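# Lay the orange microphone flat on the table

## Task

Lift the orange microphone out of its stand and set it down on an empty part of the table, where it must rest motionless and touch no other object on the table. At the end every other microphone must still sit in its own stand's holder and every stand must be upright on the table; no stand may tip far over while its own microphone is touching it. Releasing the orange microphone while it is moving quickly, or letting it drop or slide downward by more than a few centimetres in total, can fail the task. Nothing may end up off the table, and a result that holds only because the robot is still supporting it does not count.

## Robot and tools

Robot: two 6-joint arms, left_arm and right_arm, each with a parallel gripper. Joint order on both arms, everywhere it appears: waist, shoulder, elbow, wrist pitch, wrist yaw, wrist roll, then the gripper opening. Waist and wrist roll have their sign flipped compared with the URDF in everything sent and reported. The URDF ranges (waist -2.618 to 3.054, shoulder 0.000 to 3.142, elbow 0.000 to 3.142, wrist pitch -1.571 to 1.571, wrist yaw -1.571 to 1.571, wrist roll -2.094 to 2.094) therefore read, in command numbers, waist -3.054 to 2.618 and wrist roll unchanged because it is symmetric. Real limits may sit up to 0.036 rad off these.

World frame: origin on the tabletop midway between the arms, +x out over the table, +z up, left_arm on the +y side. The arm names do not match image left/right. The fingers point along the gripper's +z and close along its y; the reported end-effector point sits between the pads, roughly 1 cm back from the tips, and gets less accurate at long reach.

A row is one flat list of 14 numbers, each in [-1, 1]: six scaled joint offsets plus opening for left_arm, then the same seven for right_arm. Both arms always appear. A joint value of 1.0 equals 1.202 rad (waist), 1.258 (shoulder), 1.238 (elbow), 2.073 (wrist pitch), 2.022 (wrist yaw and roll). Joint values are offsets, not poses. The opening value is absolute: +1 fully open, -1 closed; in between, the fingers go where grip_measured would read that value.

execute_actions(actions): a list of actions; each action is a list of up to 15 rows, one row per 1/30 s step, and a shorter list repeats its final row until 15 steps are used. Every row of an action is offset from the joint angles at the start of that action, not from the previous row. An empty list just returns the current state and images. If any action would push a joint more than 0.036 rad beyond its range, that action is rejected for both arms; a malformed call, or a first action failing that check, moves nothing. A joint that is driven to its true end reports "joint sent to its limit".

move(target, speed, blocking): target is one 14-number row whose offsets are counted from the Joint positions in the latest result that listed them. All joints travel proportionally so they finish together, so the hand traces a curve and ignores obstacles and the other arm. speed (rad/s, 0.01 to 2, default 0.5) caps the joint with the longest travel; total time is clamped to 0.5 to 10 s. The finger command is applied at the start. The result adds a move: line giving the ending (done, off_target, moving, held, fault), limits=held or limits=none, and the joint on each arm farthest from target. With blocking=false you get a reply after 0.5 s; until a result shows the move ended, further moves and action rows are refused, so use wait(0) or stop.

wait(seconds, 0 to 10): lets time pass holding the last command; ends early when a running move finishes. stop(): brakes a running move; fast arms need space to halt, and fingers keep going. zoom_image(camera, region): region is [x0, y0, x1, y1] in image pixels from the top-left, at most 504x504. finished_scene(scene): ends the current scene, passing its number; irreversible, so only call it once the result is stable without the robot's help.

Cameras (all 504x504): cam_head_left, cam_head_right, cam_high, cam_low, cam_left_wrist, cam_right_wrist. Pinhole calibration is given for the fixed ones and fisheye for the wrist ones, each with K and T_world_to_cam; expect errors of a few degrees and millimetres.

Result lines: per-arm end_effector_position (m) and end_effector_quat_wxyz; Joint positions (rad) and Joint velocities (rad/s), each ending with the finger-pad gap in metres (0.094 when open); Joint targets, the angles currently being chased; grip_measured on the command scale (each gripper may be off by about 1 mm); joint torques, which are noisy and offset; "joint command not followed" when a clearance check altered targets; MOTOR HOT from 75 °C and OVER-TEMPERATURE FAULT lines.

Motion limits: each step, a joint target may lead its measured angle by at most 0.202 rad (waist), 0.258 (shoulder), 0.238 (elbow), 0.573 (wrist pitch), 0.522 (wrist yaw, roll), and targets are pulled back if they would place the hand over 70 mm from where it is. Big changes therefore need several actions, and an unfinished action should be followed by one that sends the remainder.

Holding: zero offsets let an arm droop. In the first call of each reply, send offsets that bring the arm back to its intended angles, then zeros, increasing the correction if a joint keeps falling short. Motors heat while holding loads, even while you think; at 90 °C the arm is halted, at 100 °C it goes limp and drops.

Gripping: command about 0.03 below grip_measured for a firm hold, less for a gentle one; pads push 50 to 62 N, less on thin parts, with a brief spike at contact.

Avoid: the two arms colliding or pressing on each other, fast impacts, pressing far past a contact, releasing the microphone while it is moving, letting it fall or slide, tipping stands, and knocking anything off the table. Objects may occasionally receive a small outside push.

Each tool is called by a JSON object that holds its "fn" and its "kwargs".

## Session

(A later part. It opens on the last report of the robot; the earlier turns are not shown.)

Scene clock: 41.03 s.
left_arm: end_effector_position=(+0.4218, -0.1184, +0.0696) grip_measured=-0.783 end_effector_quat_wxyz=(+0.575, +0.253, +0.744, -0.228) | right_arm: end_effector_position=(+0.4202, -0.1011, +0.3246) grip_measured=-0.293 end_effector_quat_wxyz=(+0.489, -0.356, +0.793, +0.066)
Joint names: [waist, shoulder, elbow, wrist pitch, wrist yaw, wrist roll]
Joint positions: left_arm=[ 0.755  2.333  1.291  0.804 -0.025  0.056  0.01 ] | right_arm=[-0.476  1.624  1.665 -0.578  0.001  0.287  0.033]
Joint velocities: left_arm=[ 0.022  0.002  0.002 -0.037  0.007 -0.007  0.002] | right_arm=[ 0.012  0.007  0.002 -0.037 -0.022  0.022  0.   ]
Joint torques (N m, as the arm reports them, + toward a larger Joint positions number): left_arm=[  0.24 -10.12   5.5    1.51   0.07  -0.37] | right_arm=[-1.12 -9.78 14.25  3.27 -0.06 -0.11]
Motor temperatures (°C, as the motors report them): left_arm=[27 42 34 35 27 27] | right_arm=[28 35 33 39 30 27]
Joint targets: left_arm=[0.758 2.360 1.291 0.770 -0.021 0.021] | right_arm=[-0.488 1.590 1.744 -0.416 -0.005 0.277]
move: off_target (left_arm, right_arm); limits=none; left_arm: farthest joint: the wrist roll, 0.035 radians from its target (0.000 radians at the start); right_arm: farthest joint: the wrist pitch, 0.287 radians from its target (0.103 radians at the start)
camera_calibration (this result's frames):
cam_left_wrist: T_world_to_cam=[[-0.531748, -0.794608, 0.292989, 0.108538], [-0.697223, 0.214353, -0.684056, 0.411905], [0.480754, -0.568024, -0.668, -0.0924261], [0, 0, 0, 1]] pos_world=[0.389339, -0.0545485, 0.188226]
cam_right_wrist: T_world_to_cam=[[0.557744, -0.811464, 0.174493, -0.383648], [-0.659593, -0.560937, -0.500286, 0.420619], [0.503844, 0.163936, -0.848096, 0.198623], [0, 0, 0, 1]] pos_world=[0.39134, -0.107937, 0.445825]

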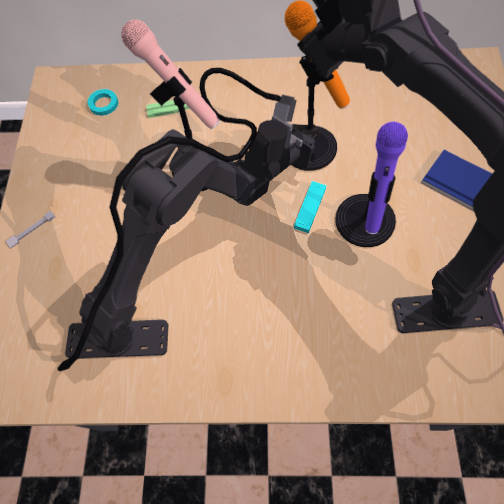

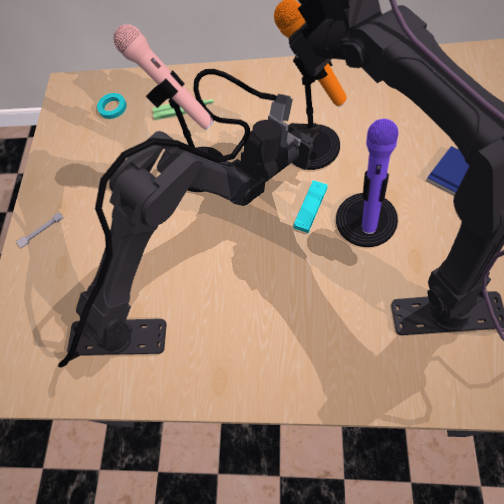

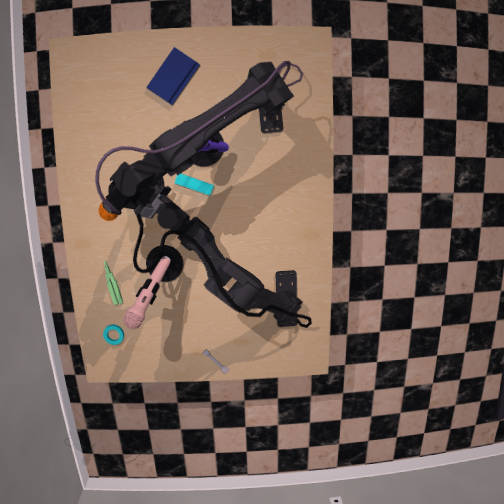

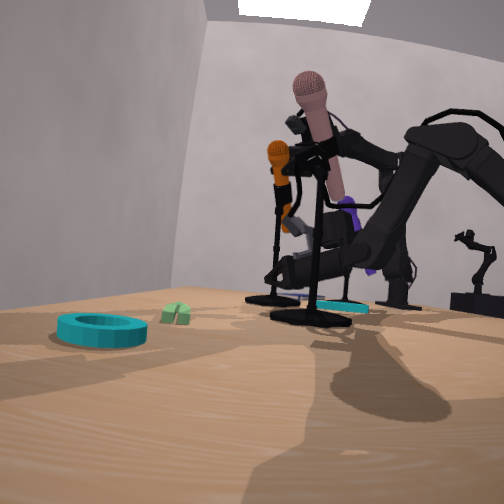

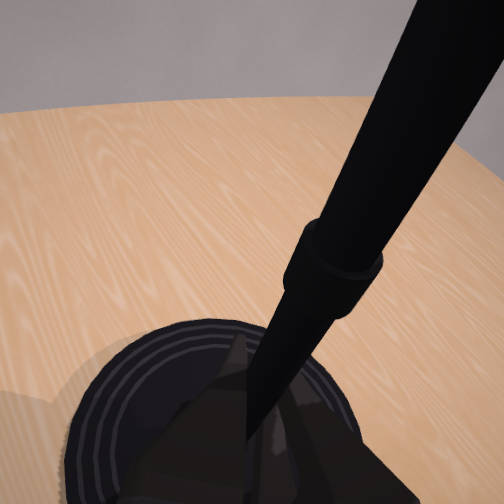

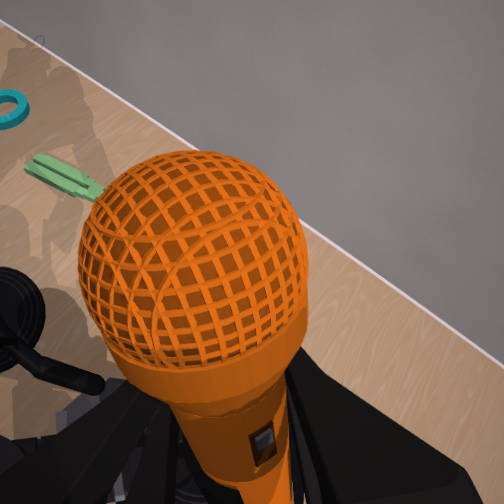

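{"fn": "move", "kwargs": {"target": [0,0.02,0,-0.015,0,-0.015,-0.95,0.012,-0.19,-0.22,0.07,0,0,-0.5], "speed": 0.12}}

Scene clock: 46.30 s.
left_arm: end_effector_position=(+0.4171, -0.1243, +0.0714) grip_measured=-0.783 end_effector_quat_wxyz=(+0.585, +0.292, +0.727, -0.209) | right_arm: end_effector_position=(+0.3917, -0.1255, +0.3219) grip_measured=-0.293 end_effector_quat_wxyz=(+0.525, -0.340, +0.778, +0.066)
Joint names: [waist, shoulder, elbow, wrist pitch, wrist yaw, wrist roll]
Joint positions: left_arm=[ 0.764  2.333  1.291  0.811 -0.016 -0.036  0.01 ] | right_arm=[-0.467  1.429  1.395 -0.421  0.009  0.282  0.033]
Joint velocities: left_arm=[ 0.012  0.002 -0.007 -0.037  0.007  0.022 -0.001] | right_arm=[ 0.032  0.012 -0.017 -0.007  0.022 -0.037  0.001]
Joint torques (N m, as the arm reports them, + toward a larger Joint positions number): left_arm=[ -0.77 -10.24   5.48   1.47  -0.06   0.65] | right_arm=[ 0.44 -8.93  7.8   1.63 -0.09  0.05]
Motor temperatures (°C, as the motors report them): left_arm=[27 42 34 35 27 27] | right_arm=[28 37 34 41 30 27]
Joint targets: left_arm=[0.755 2.359 1.291 0.773 -0.025 0.026] | right_arm=[-0.462 1.385 1.392 -0.433 0.001 0.288]
move: off_target (left_arm, right_arm); limits=none; left_arm: farthest joint: the wrist roll, 0.061 radians from its target (0.030 radians at the start); right_arm: farthest joint: the shoulder, 0.044 radians from its target (0.239 radians at the start)
camera_calibration (this result's frames):
cam_left_wrist: T_world_to_cam=[[-0.57886, -0.787869, 0.210197, 0.127225], [-0.643845, 0.283427, -0.710726, 0.399321], [0.500384, -0.546746, -0.671331, -0.097674], [0, 0, 0, 1]] pos_world=[0.379621, -0.0663451, 0.191494]
cam_right_wrist: T_world_to_cam=[[0.529772, -0.829645, 0.176157, -0.378922], [-0.632977, -0.524996, -0.568964, 0.402976], [0.56452, 0.189918, -0.803274, 0.17972], [0, 0, 0, 1]] pos_world=[0.354361, -0.136942, 0.440392]

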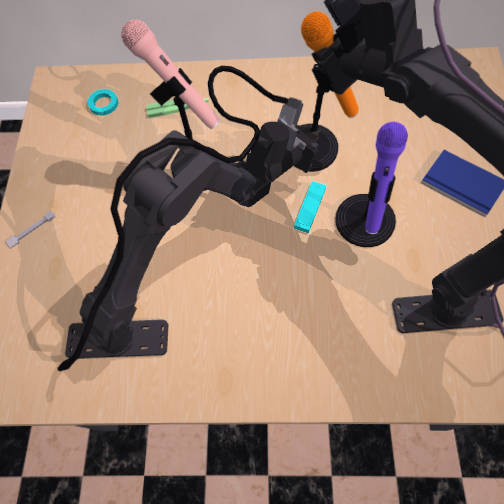

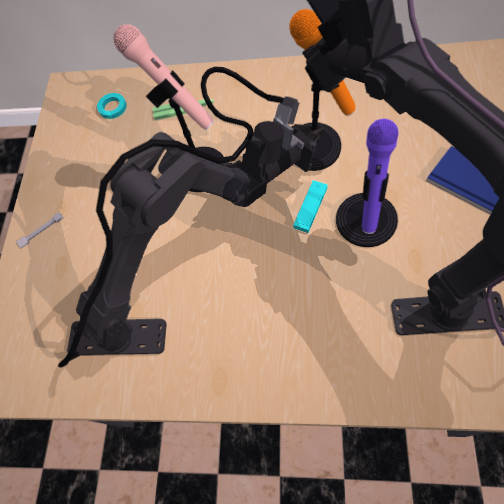

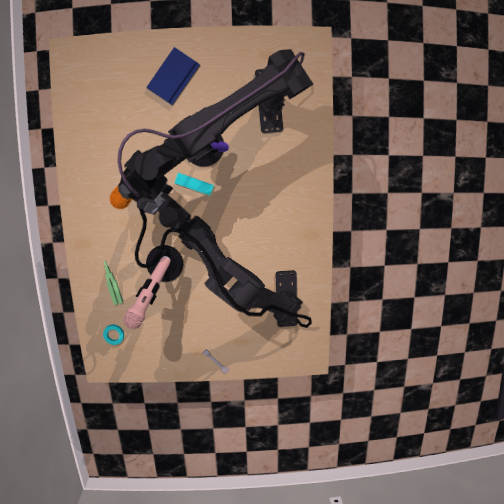

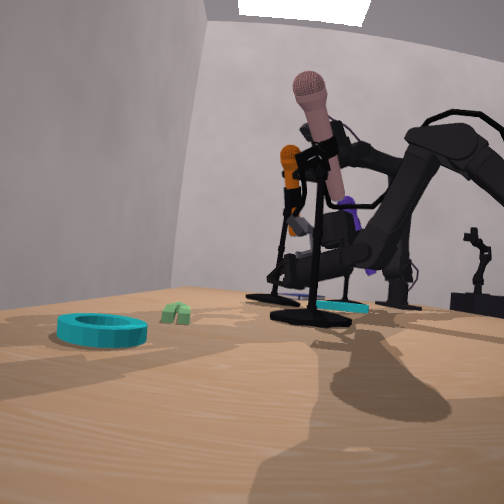

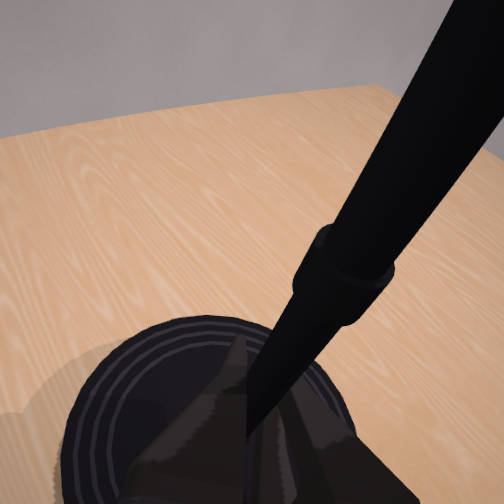

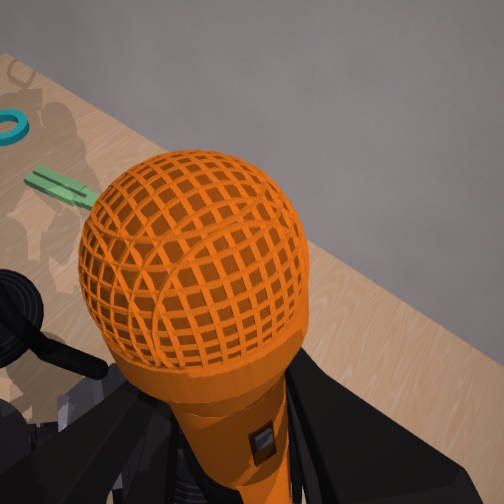

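{"fn": "move", "kwargs": {"target": [0,0,0,-0.015,0,0.02,-0.95,0,0.085,0.07,0.012,0,0,-0.5], "speed": 0.12}}

{"fn": "move", "kwargs": {"target": [0,0,0,0,0,0,-0.95,0,0,0,0,0,0,1]}}

{"fn": "move", "kwargs": {"target": [0,0,0,0,0,0,-0.95,0,-0.29,-0.06,-0.13,0,0,1]}}

{"fn": "move", "kwargs": {"target": [0,0,0,0,0,0,-0.95,-0.46,0,0,0,0.715,-0.135,1], "speed": 1}}

{"fn": "move", "kwargs": {"target": [0,0,0,0,0,0,-0.95,0,0.575,0.2,0.23,0,0,1]}}

Scene clock: 55.20 s.
left_arm: end_effector_position=(+0.4194, -0.1205, +0.0681) grip_measured=-0.783 end_effector_quat_wxyz=(+0.576, +0.270, +0.740, -0.216) | right_arm: end_effector_position=(+0.4119, -0.1123, +0.3186) grip_measured=-0.293 end_effector_quat_wxyz=(+0.524, -0.340, +0.778, +0.068)
Joint names: [waist, shoulder, elbow, wrist pitch, wrist yaw, wrist roll]
Joint positions: left_arm=[ 0.761  2.333  1.291  0.798 -0.029  0.017  0.01 ] | right_arm=[-0.467  1.518  1.461 -0.4    0.005  0.28   0.033]
Joint velocities: left_arm=[-0.002 -0.012 -0.007 -0.051  0.022 -0.051  0.   ] | right_arm=[ 0.017  0.002  0.012 -0.022  0.037 -0.007  0.001]
Joint torques (N m, as the arm reports them, + toward a larger Joint positions number): left_arm=[  0.32 -12.38   5.48   1.67   0.15  -0.12] | right_arm=[-0.06 -4.95  9.67  1.79  0.05  0.  ]
Motor temperatures (°C, as the motors report them): left_arm=[27 43 33 35 27 27] | right_arm=[28 38 33 40 30 27]
Joint targets: left_arm=[0.765 2.333 1.291 0.780 -0.016 0.005] | right_arm=[-0.467 1.536 1.481 -0.397 0.009 0.282]
move: off_target (right_arm); limits=none; left_arm: farthest joint: the wrist pitch, 0.018 radians from its target (0.031 radians at the start); right_arm: farthest joint: the elbow, 0.021 radians from its target (0.087 radians at the start)
camera_calibration (this result's frames):
cam_left_wrist: T_world_to_cam=[[-0.54704, -0.797361, 0.254879, 0.114725], [-0.68033, 0.246073, -0.690362, 0.406785], [0.487749, -0.551057, -0.67708, -0.0937852], [0, 0, 0, 1]] pos_world=[0.385251, -0.0603023, 0.188088]
cam_right_wrist: T_world_to_cam=[[0.532741, -0.828413, 0.172971, -0.378167], [-0.632671, -0.525613, -0.568735, 0.420555], [0.562063, 0.193555, -0.804128, 0.16485], [0, 0, 0, 1]] pos_world=[0.374882, -0.124137, 0.437157]

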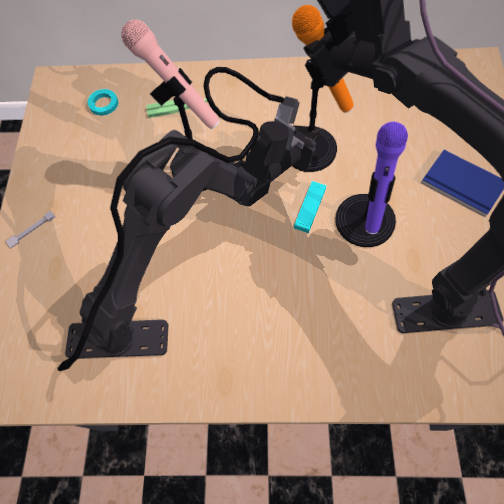

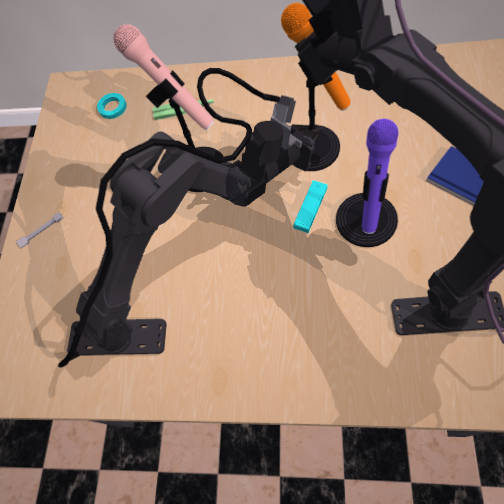

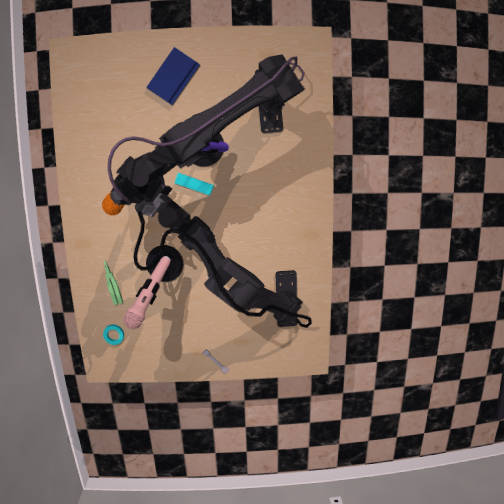

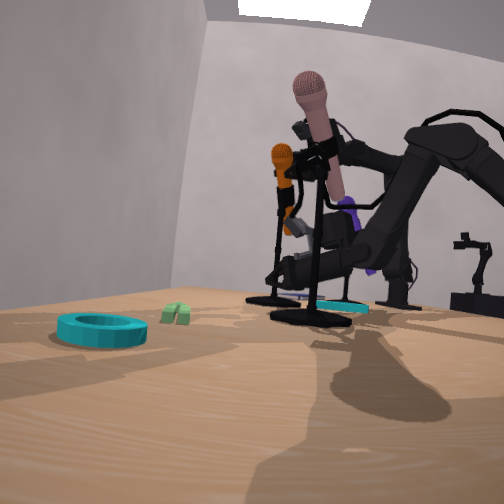

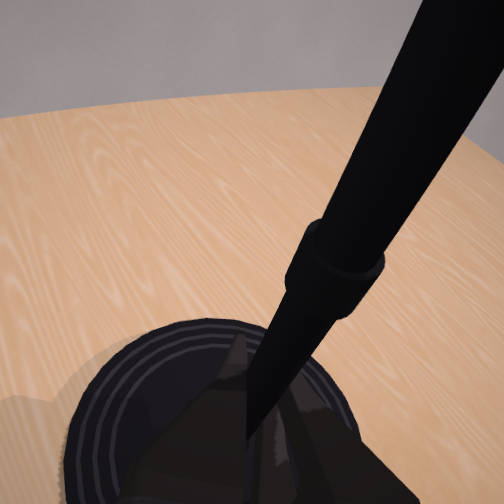

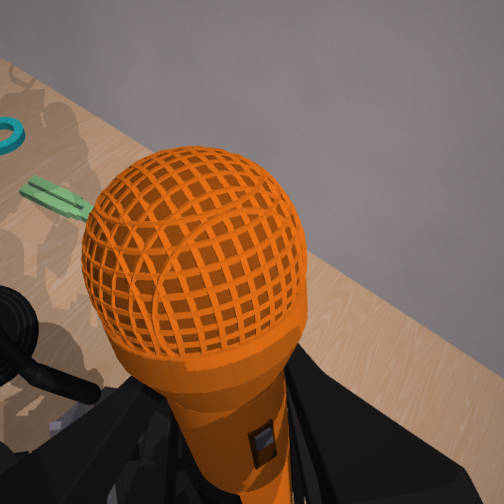

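Scene clock: 55.70 s.
left_arm: end_effector_position=(+0.4196, -0.1203, +0.0681) grip_measured=-0.783 end_effector_quat_wxyz=(+0.576, +0.269, +0.741, -0.216) | right_arm: end_effector_position=(+0.4120, -0.1122, +0.3188) grip_measured=+0.999 end_effector_quat_wxyz=(+0.525, -0.340, +0.777, +0.068)
Joint names: [waist, shoulder, elbow, wrist pitch, wrist yaw, wrist roll]
Joint positions: left_arm=[ 0.761  2.333  1.291  0.798 -0.03   0.018  0.01 ] | right_arm=[-0.467  1.518  1.461 -0.399  0.005  0.28   0.094]
Joint velocities: left_arm=[ 0.007  0.002  0.007  0.066 -0.007 -0.037  0.001] | right_arm=[-0.012 -0.007  0.002  0.007  0.095 -0.081 -0.   ]
Joint torques (N m, as the arm reports them, + toward a larger Joint positions number): left_arm=[  0.03 -12.37   5.5    1.84   0.03  -0.02] | right_arm=[-0.05 -6.38  7.99  1.75  0.   -0.01]
Motor temperatures (°C, as the motors report them): left_arm=[27 43 33 35 27 27] | right_arm=[28 38 33 40 30 27]
Joint targets: left_arm=[0.761 2.333 1.291 0.798 -0.029 0.017] | right_arm=[-0.467 1.518 1.461 -0.400 0.005 0.280]
move: done; limits=none; left_arm: farthest joint: the wrist yaw, 0.001 radians from its target (0.000 radians at the start); right_arm: farthest joint: the wrist pitch, 0.001 radians from its target (0.000 radians at the start)
camera_calibration (this result's frames):
cam_left_wrist: T_world_to_cam=[[-0.545526, -0.797912, 0.256393, 0.114117], [-0.681417, 0.244173, -0.689964, 0.407039], [0.487927, -0.551104, -0.676914, -0.0938554], [0, 0, 0, 1]] pos_world=[0.385411, -0.0600569, 0.188052]
cam_right_wrist: T_world_to_cam=[[0.532572, -0.828516, 0.172998, -0.378165], [-0.632114, -0.525274, -0.569666, 0.420909], [0.562848, 0.194034, -0.803463, 0.164501], [0, 0, 0, 1]] pos_world=[0.374874, -0.124142, 0.437369]

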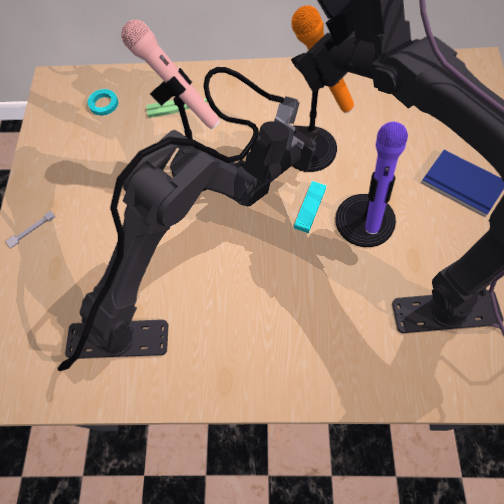

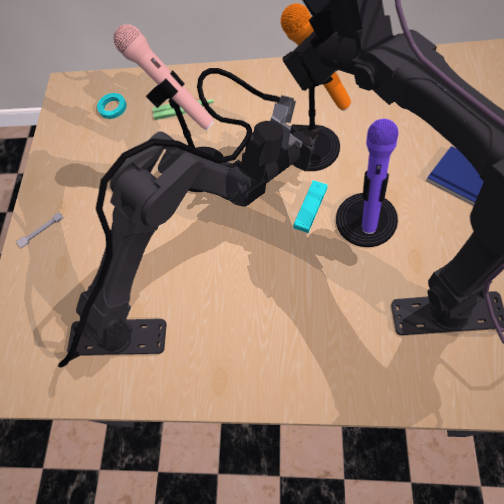

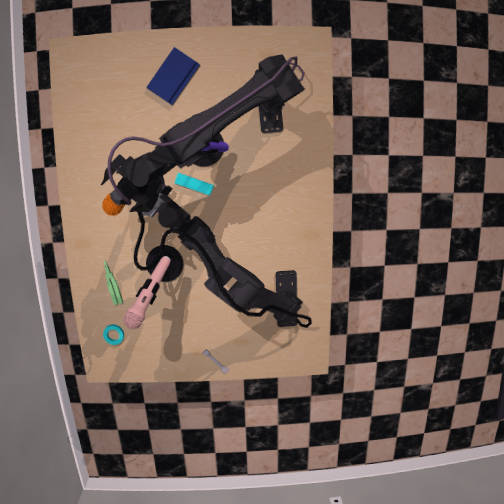

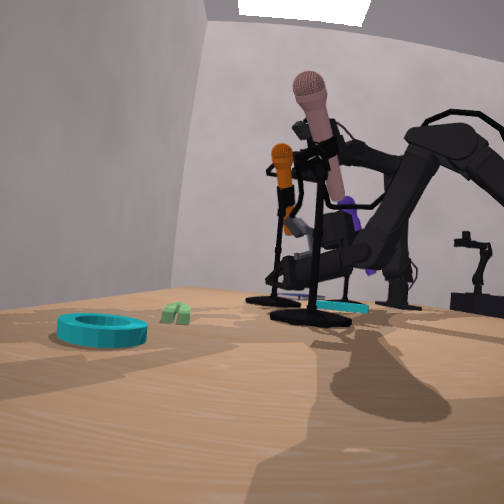

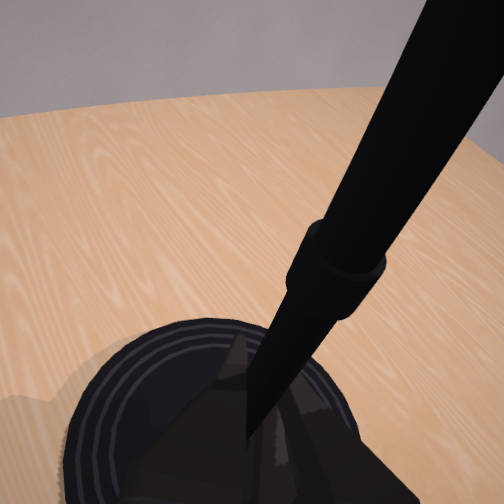

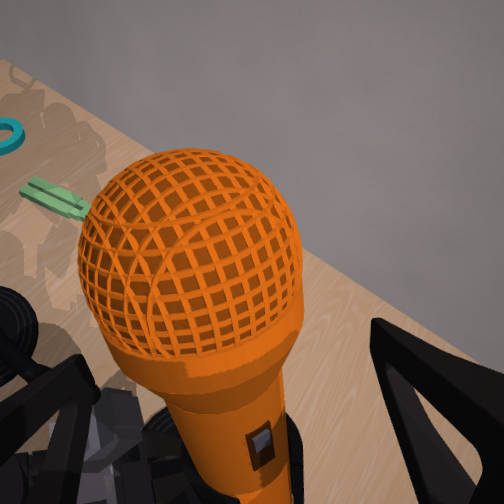

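Scene clock: 57.17 s.
left_arm: end_effector_position=(+0.4196, -0.1203, +0.0681) grip_measured=-0.783 end_effector_quat_wxyz=(+0.576, +0.269, +0.741, -0.216) | right_arm: end_effector_position=(+0.3183, -0.1694, +0.3798) grip_measured=+0.999 end_effector_quat_wxyz=(+0.546, -0.334, +0.765, +0.071)
Joint names: [waist, shoulder, elbow, wrist pitch, wrist yaw, wrist roll]
Joint positions: left_arm=[ 0.761  2.333  1.291  0.798 -0.03   0.018  0.01 ] | right_arm=[-0.467  1.162  1.403 -0.644  0.005  0.28   0.094]
Joint velocities: left_arm=[ 0.002  0.012  0.012 -0.007  0.081 -0.022  0.   ] | right_arm=[-0.007  0.007 -0.017  0.037 -0.051  0.051 -0.   ]
Joint torques (N m, as the arm reports them, + toward a larger Joint positions number): left_arm=[  0.03 -12.37   5.5    1.85   0.02   0.  ] | right_arm=[-0.06 -3.63  6.05  1.56  0.01 -0.01]
Motor temperatures (°C, as the motors report them): left_arm=[27 43 33 35 27 27] | right_arm=[28 38 32 40 30 27]
Joint targets: left_arm=[0.761 2.333 1.291 0.798 -0.030 0.018] | right_arm=[-0.467 1.153 1.386 -0.669 0.005 0.280]
move: off_target (right_arm); limits=none; left_arm: farthest joint: the waist, 0.000 radians from its target (0.000 radians at the start); right_arm: farthest joint: the wrist pitch, 0.024 radians from its target (0.269 radians at the start)
camera_calibration (this result's frames):
cam_left_wrist: T_world_to_cam=[[-0.545526, -0.797912, 0.256393, 0.114117], [-0.681417, 0.244173, -0.689964, 0.407039], [0.487927, -0.551104, -0.676914, -0.0938554], [0, 0, 0, 1]] pos_world=[0.385411, -0.0600569, 0.188052]
cam_right_wrist: T_world_to_cam=[[0.524886, -0.833203, 0.173978, -0.384868], [-0.605958, -0.509325, -0.611068, 0.376497], [0.597754, 0.215317, -0.772223, 0.25796], [0, 0, 0, 1]] pos_world=[0.275956, -0.184457, 0.496226]

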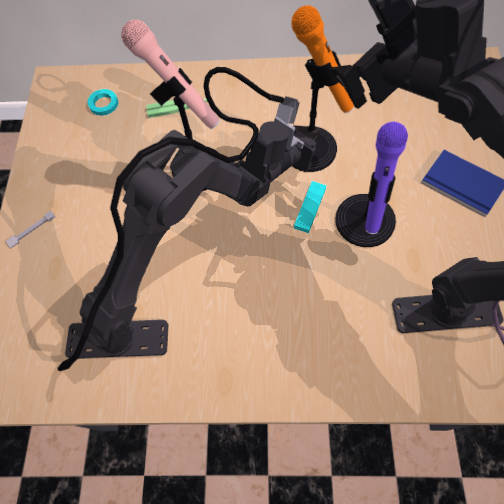

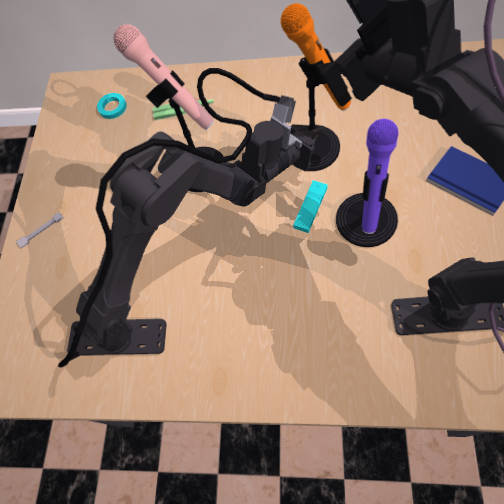

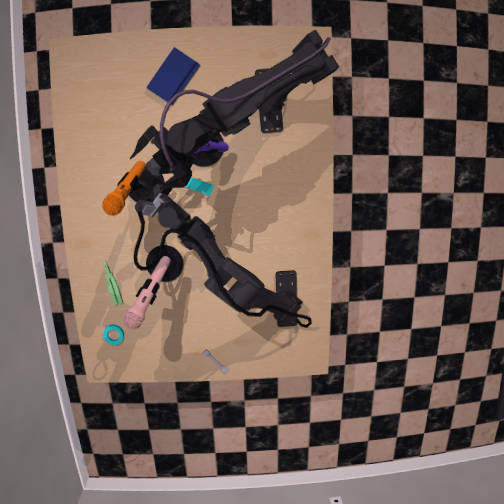

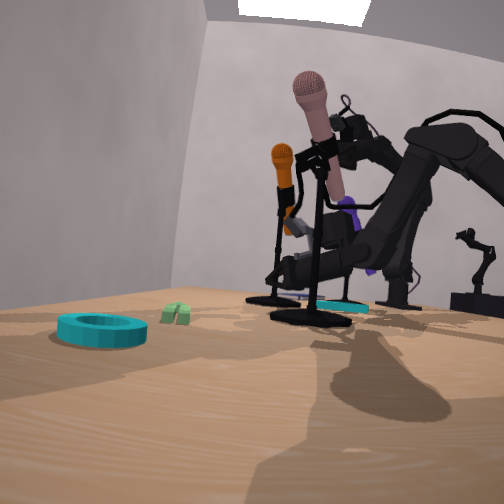

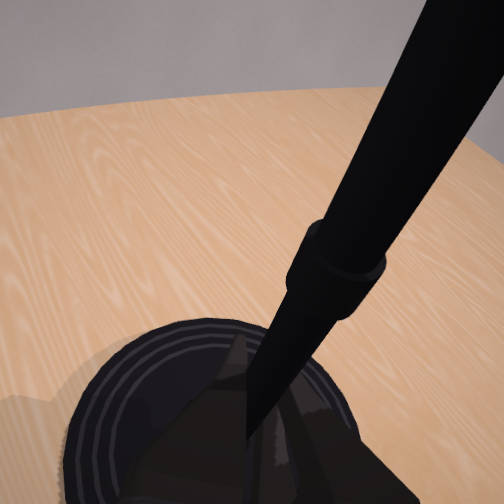

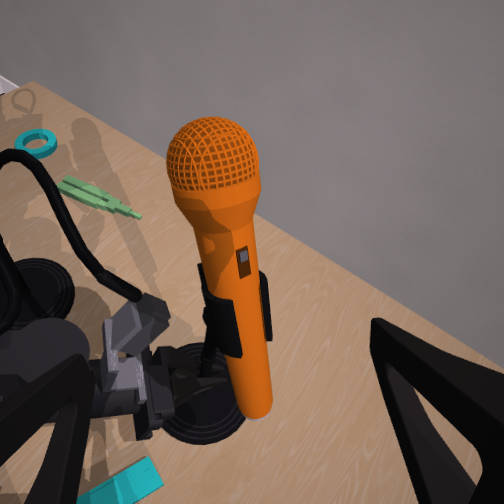

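Scene clock: 59.57 s.
left_arm: end_effector_position=(+0.4196, -0.1203, +0.0681) grip_measured=-0.783 end_effector_quat_wxyz=(+0.576, +0.269, +0.741, -0.216) | right_arm: end_effector_position=(+0.2643, -0.2413, +0.4406) grip_measured=+0.999 end_effector_quat_wxyz=(+0.638, -0.022, +0.725, -0.258)
Joint names: [waist, shoulder, elbow, wrist pitch, wrist yaw, wrist roll]
Joint positions: left_arm=[ 0.761  2.333  1.291  0.798 -0.03   0.018  0.01 ] | right_arm=[-1.013  1.162  1.403 -0.644  1.437  0.014  0.094]
Joint velocities: left_arm=[-0.012  0.002 -0.012 -0.022 -0.007  0.007 -0.001] | right_arm=[ 0.012 -0.007 -0.012  0.007  0.022  0.066 -0.001]
Joint torques (N m, as the arm reports them, + toward a larger Joint positions number): left_arm=[  0.02 -12.38   5.5    1.85   0.03   0.  ] | right_arm=[-0.71 -2.48  6.85  1.27  0.44 -0.09]
Motor temperatures (°C, as the motors report them): left_arm=[27 44 33 35 27 27] | right_arm=[28 37 32 40 30 27]
Joint targets: left_arm=[0.761 2.333 1.291 0.798 -0.030 0.018] | right_arm=[-1.020 1.162 1.403 -0.644 1.451 0.007]
move: done; limits=none; left_arm: farthest joint: the waist, 0.000 radians from its target (0.000 radians at the start); right_arm: farthest joint: the wrist yaw, 0.014 radians from its target (1.446 radians at the start)
camera_calibration (this result's frames):
cam_left_wrist: T_world_to_cam=[[-0.545526, -0.797912, 0.256393, 0.114117], [-0.681417, 0.244173, -0.689964, 0.407039], [0.487927, -0.551104, -0.676914, -0.0938554], [0, 0, 0, 1]] pos_world=[0.385411, -0.0600569, 0.188052]
cam_right_wrist: T_world_to_cam=[[-0.363418, -0.882676, 0.298011, -0.258827], [-0.572115, -0.0410093, -0.819148, 0.540003], [0.735263, -0.46819, -0.490088, 0.027112], [0, 0, 0, 1]] pos_world=[0.194947, -0.193622, 0.532762]

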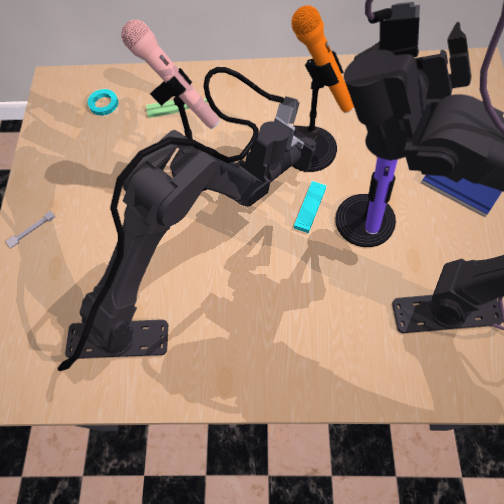

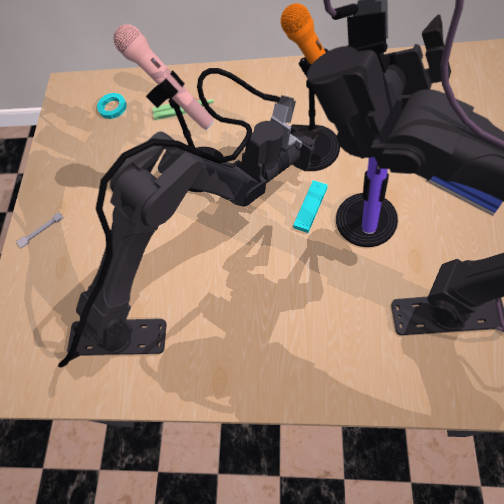

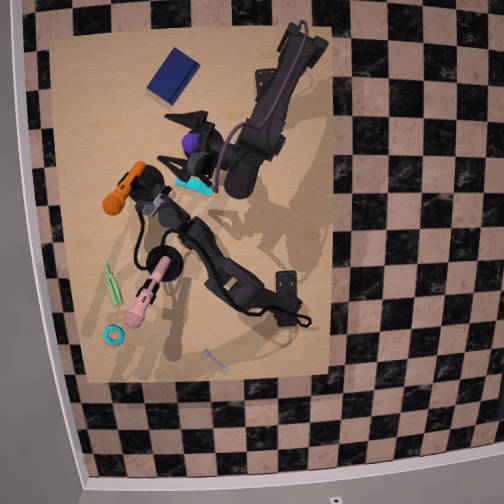

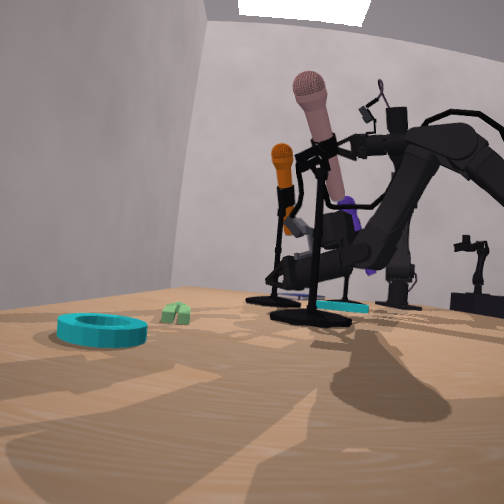

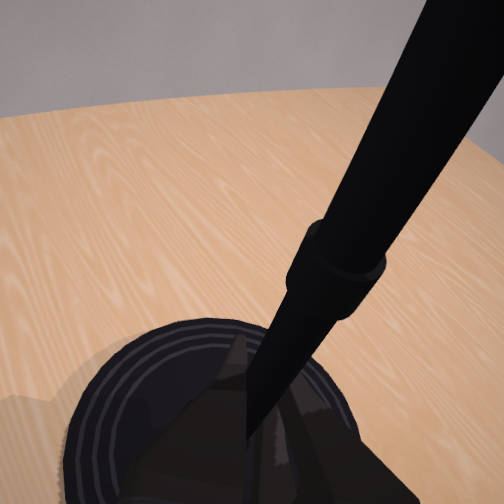

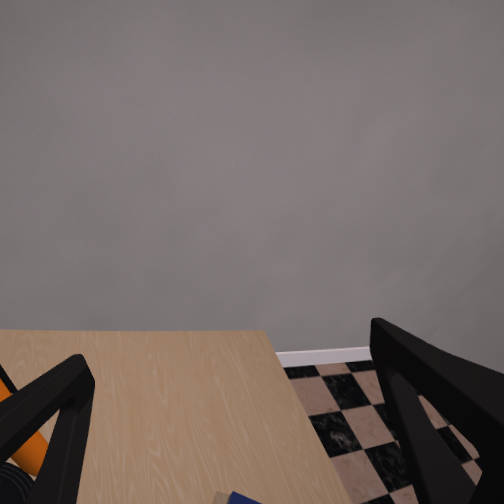

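Scene clock: 61.77 s.
left_arm: end_effector_position=(+0.4196, -0.1203, +0.0681) grip_measured=-0.783 end_effector_quat_wxyz=(+0.576, +0.269, +0.741, -0.216) | right_arm: end_effector_position=(+0.3629, -0.0504, +0.3265) grip_measured=+0.999 end_effector_quat_wxyz=(+0.634, -0.030, +0.726, -0.264)
Joint names: [waist, shoulder, elbow, wrist pitch, wrist yaw, wrist roll]
Joint positions: left_arm=[ 0.761  2.333  1.291  0.798 -0.03   0.018  0.01 ] | right_arm=[-1.013  1.886  1.63  -0.168  1.434  0.014  0.094]
Joint velocities: left_arm=[-0.007 -0.007  0.012 -0.022  0.037  0.037 -0.   ] | right_arm=[ 0.002  0.002 -0.002 -0.066  0.007  0.037 -0.   ]
Joint torques (N m, as the arm reports them, + toward a larger Joint positions number): left_arm=[  0.03 -12.38   5.48   1.85   0.03   0.  ] | right_arm=[-0.09 -9.14  9.32  1.27  0.35 -0.01]
Motor temperatures (°C, as the motors report them): left_arm=[27 44 33 35 27 27] | right_arm=[28 37 32 39 30 27]
Joint targets: left_arm=[0.761 2.333 1.291 0.798 -0.030 0.018] | right_arm=[-1.013 1.886 1.651 -0.167 1.437 0.014]
move: off_target (right_arm); limits=none; left_arm: farthest joint: the waist, 0.000 radians from its target (0.000 radians at the start); right_arm: farthest joint: the elbow, 0.021 radians from its target (0.248 radians at the start)
camera_calibration (this result's frames):
cam_left_wrist: T_world_to_cam=[[-0.545526, -0.797912, 0.256393, 0.114117], [-0.681417, 0.244173, -0.689964, 0.407039], [0.487927, -0.551104, -0.676914, -0.0938554], [0, 0, 0, 1]] pos_world=[0.385411, -0.0600569, 0.188052]
cam_right_wrist: T_world_to_cam=[[-0.357948, -0.877864, 0.318164, -0.0288077], [-0.580777, -0.0574924, -0.81203, 0.510806], [0.731143, -0.475447, -0.489264, -0.011116], [0, 0, 0, 1]] pos_world=[0.29448, -0.00120689, 0.418517]

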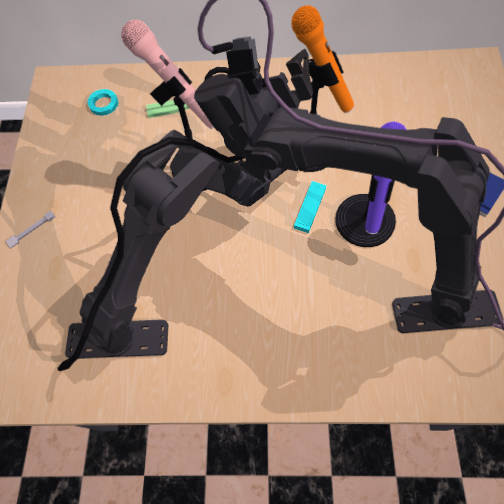

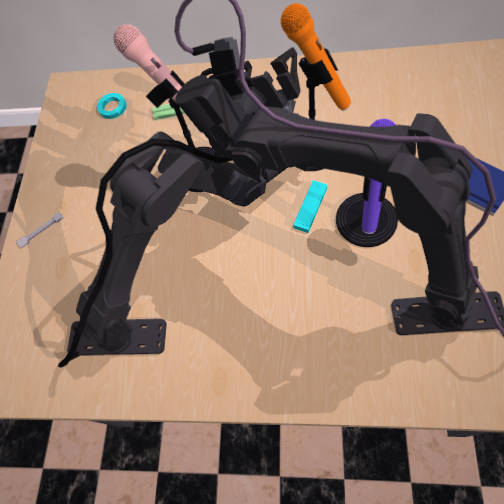

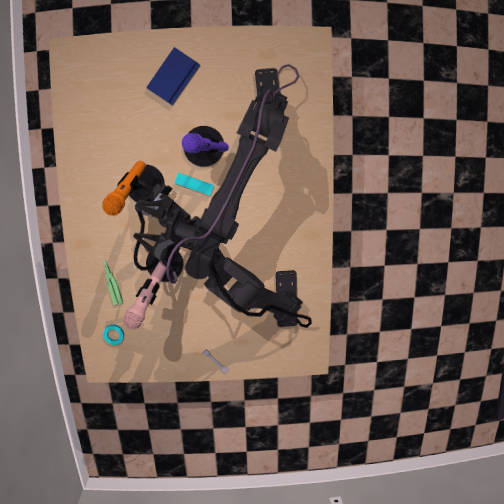

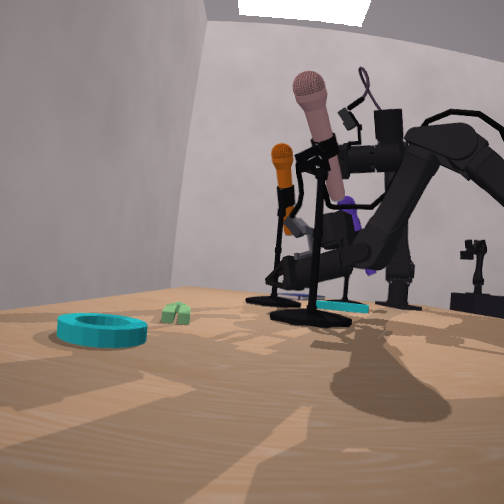

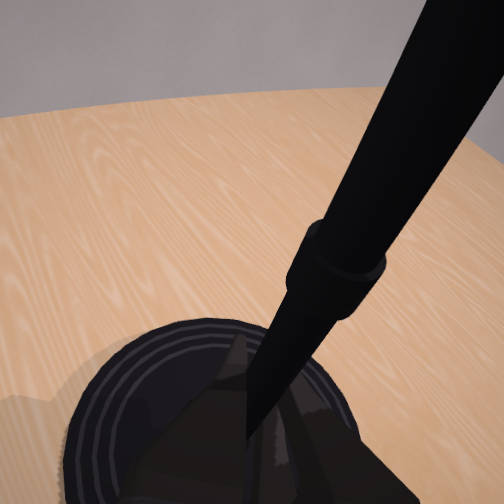

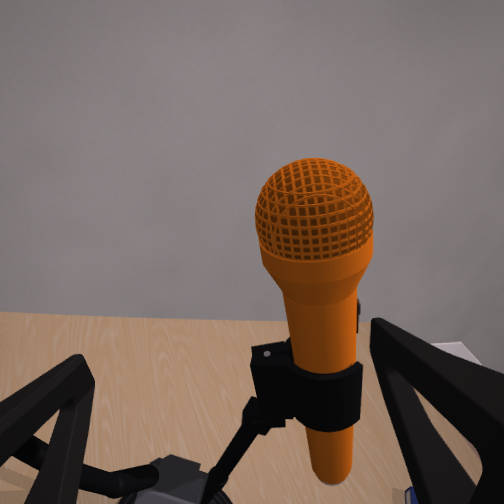

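{"fn": "move", "kwargs": {"target": [0,0,0,0,0,0,-0.95,0.105,0,0,0,0,0,1], "speed": 0.15}}

Scene clock: 64.77 s.
left_arm: end_effector_position=(+0.4196, -0.1203, +0.0681) grip_measured=-0.783 end_effector_quat_wxyz=(+0.576, +0.269, +0.741, -0.216) | right_arm: end_effector_position=(+0.3984, -0.0967, +0.3266) grip_measured=+0.999 end_effector_quat_wxyz=(+0.617, +0.015, +0.726, -0.302)
Joint names: [waist, shoulder, elbow, wrist pitch, wrist yaw, wrist roll]
Joint positions: left_arm=[ 0.761  2.333  1.291  0.798 -0.03   0.018  0.01 ] | right_arm=[-0.89   1.886  1.63  -0.167  1.434  0.014  0.094]
Joint velocities: left_arm=[ 0.012  0.007 -0.007  0.007 -0.037  0.037 -0.   ] | right_arm=[ 0.017 -0.002 -0.007 -0.007  0.051  0.037  0.001]
Joint torques (N m, as the arm reports them, + toward a larger Joint positions number): left_arm=[  0.01 -12.36   5.49   1.85   0.02   0.  ] | right_arm=[ 0.13 -9.13  7.61  1.27  0.32 -0.01]
Motor temperatures (°C, as the motors report them): left_arm=[27 45 33 36 27 27] | right_arm=[28 38 32 39 30 27]
Joint targets: left_arm=[0.761 2.333 1.291 0.798 -0.030 0.018] | right_arm=[-0.887 1.886 1.630 -0.168 1.434 0.014]
move: done; limits=none; left_arm: farthest joint: the waist, 0.000 radians from its target (0.000 radians at the start); right_arm: farthest joint: the waist, 0.003 radians from its target (0.126 radians at the start)
camera_calibration (this result's frames):
cam_left_wrist: T_world_to_cam=[[-0.545526, -0.797912, 0.256393, 0.114117], [-0.681417, 0.244173, -0.689964, 0.407039], [0.487927, -0.551104, -0.676914, -0.0938554], [0, 0, 0, 1]] pos_world=[0.385411, -0.0600569, 0.188052]
cam_right_wrist: T_world_to_cam=[[-0.463265, -0.827414, 0.317444, -0.0097638], [-0.58309, 0.0148352, -0.812272, 0.536777], [0.667376, -0.561396, -0.48933, -0.0419275], [0, 0, 0, 1]] pos_world=[0.336447, -0.0395798, 0.418592]

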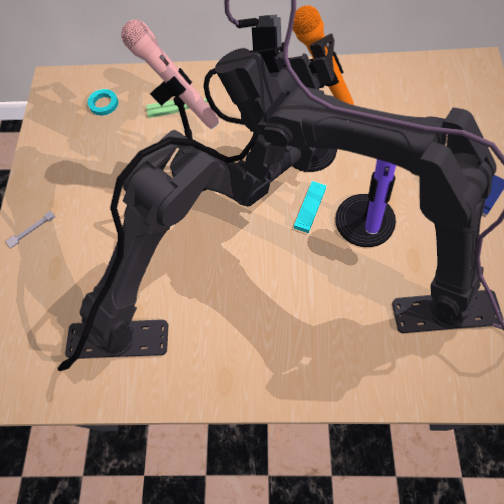

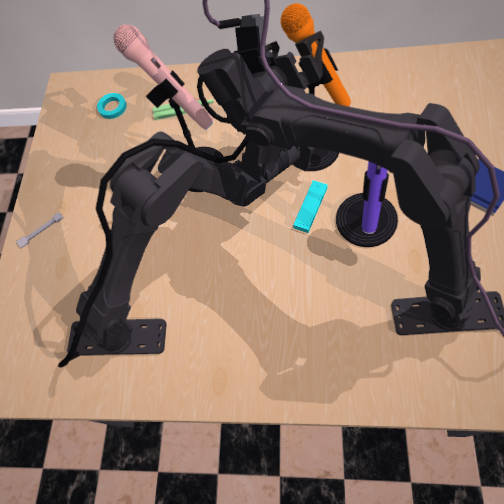

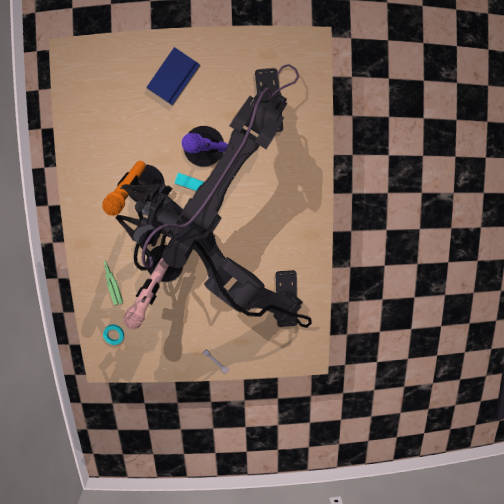

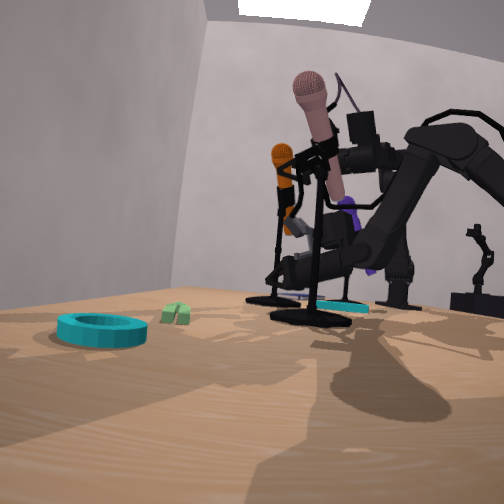

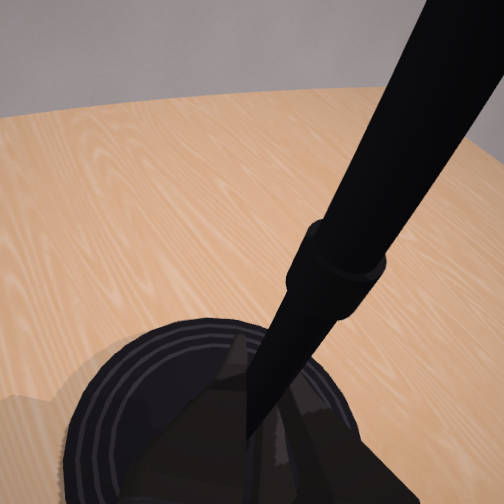

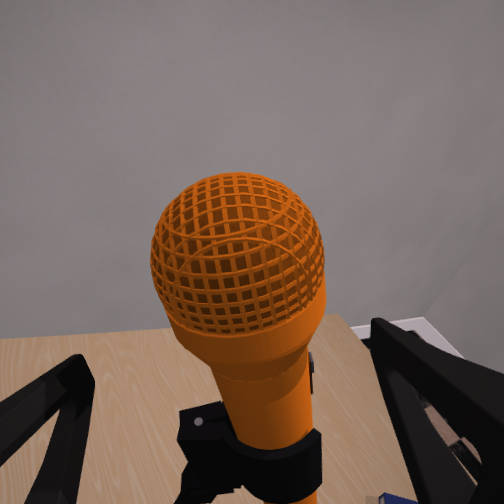

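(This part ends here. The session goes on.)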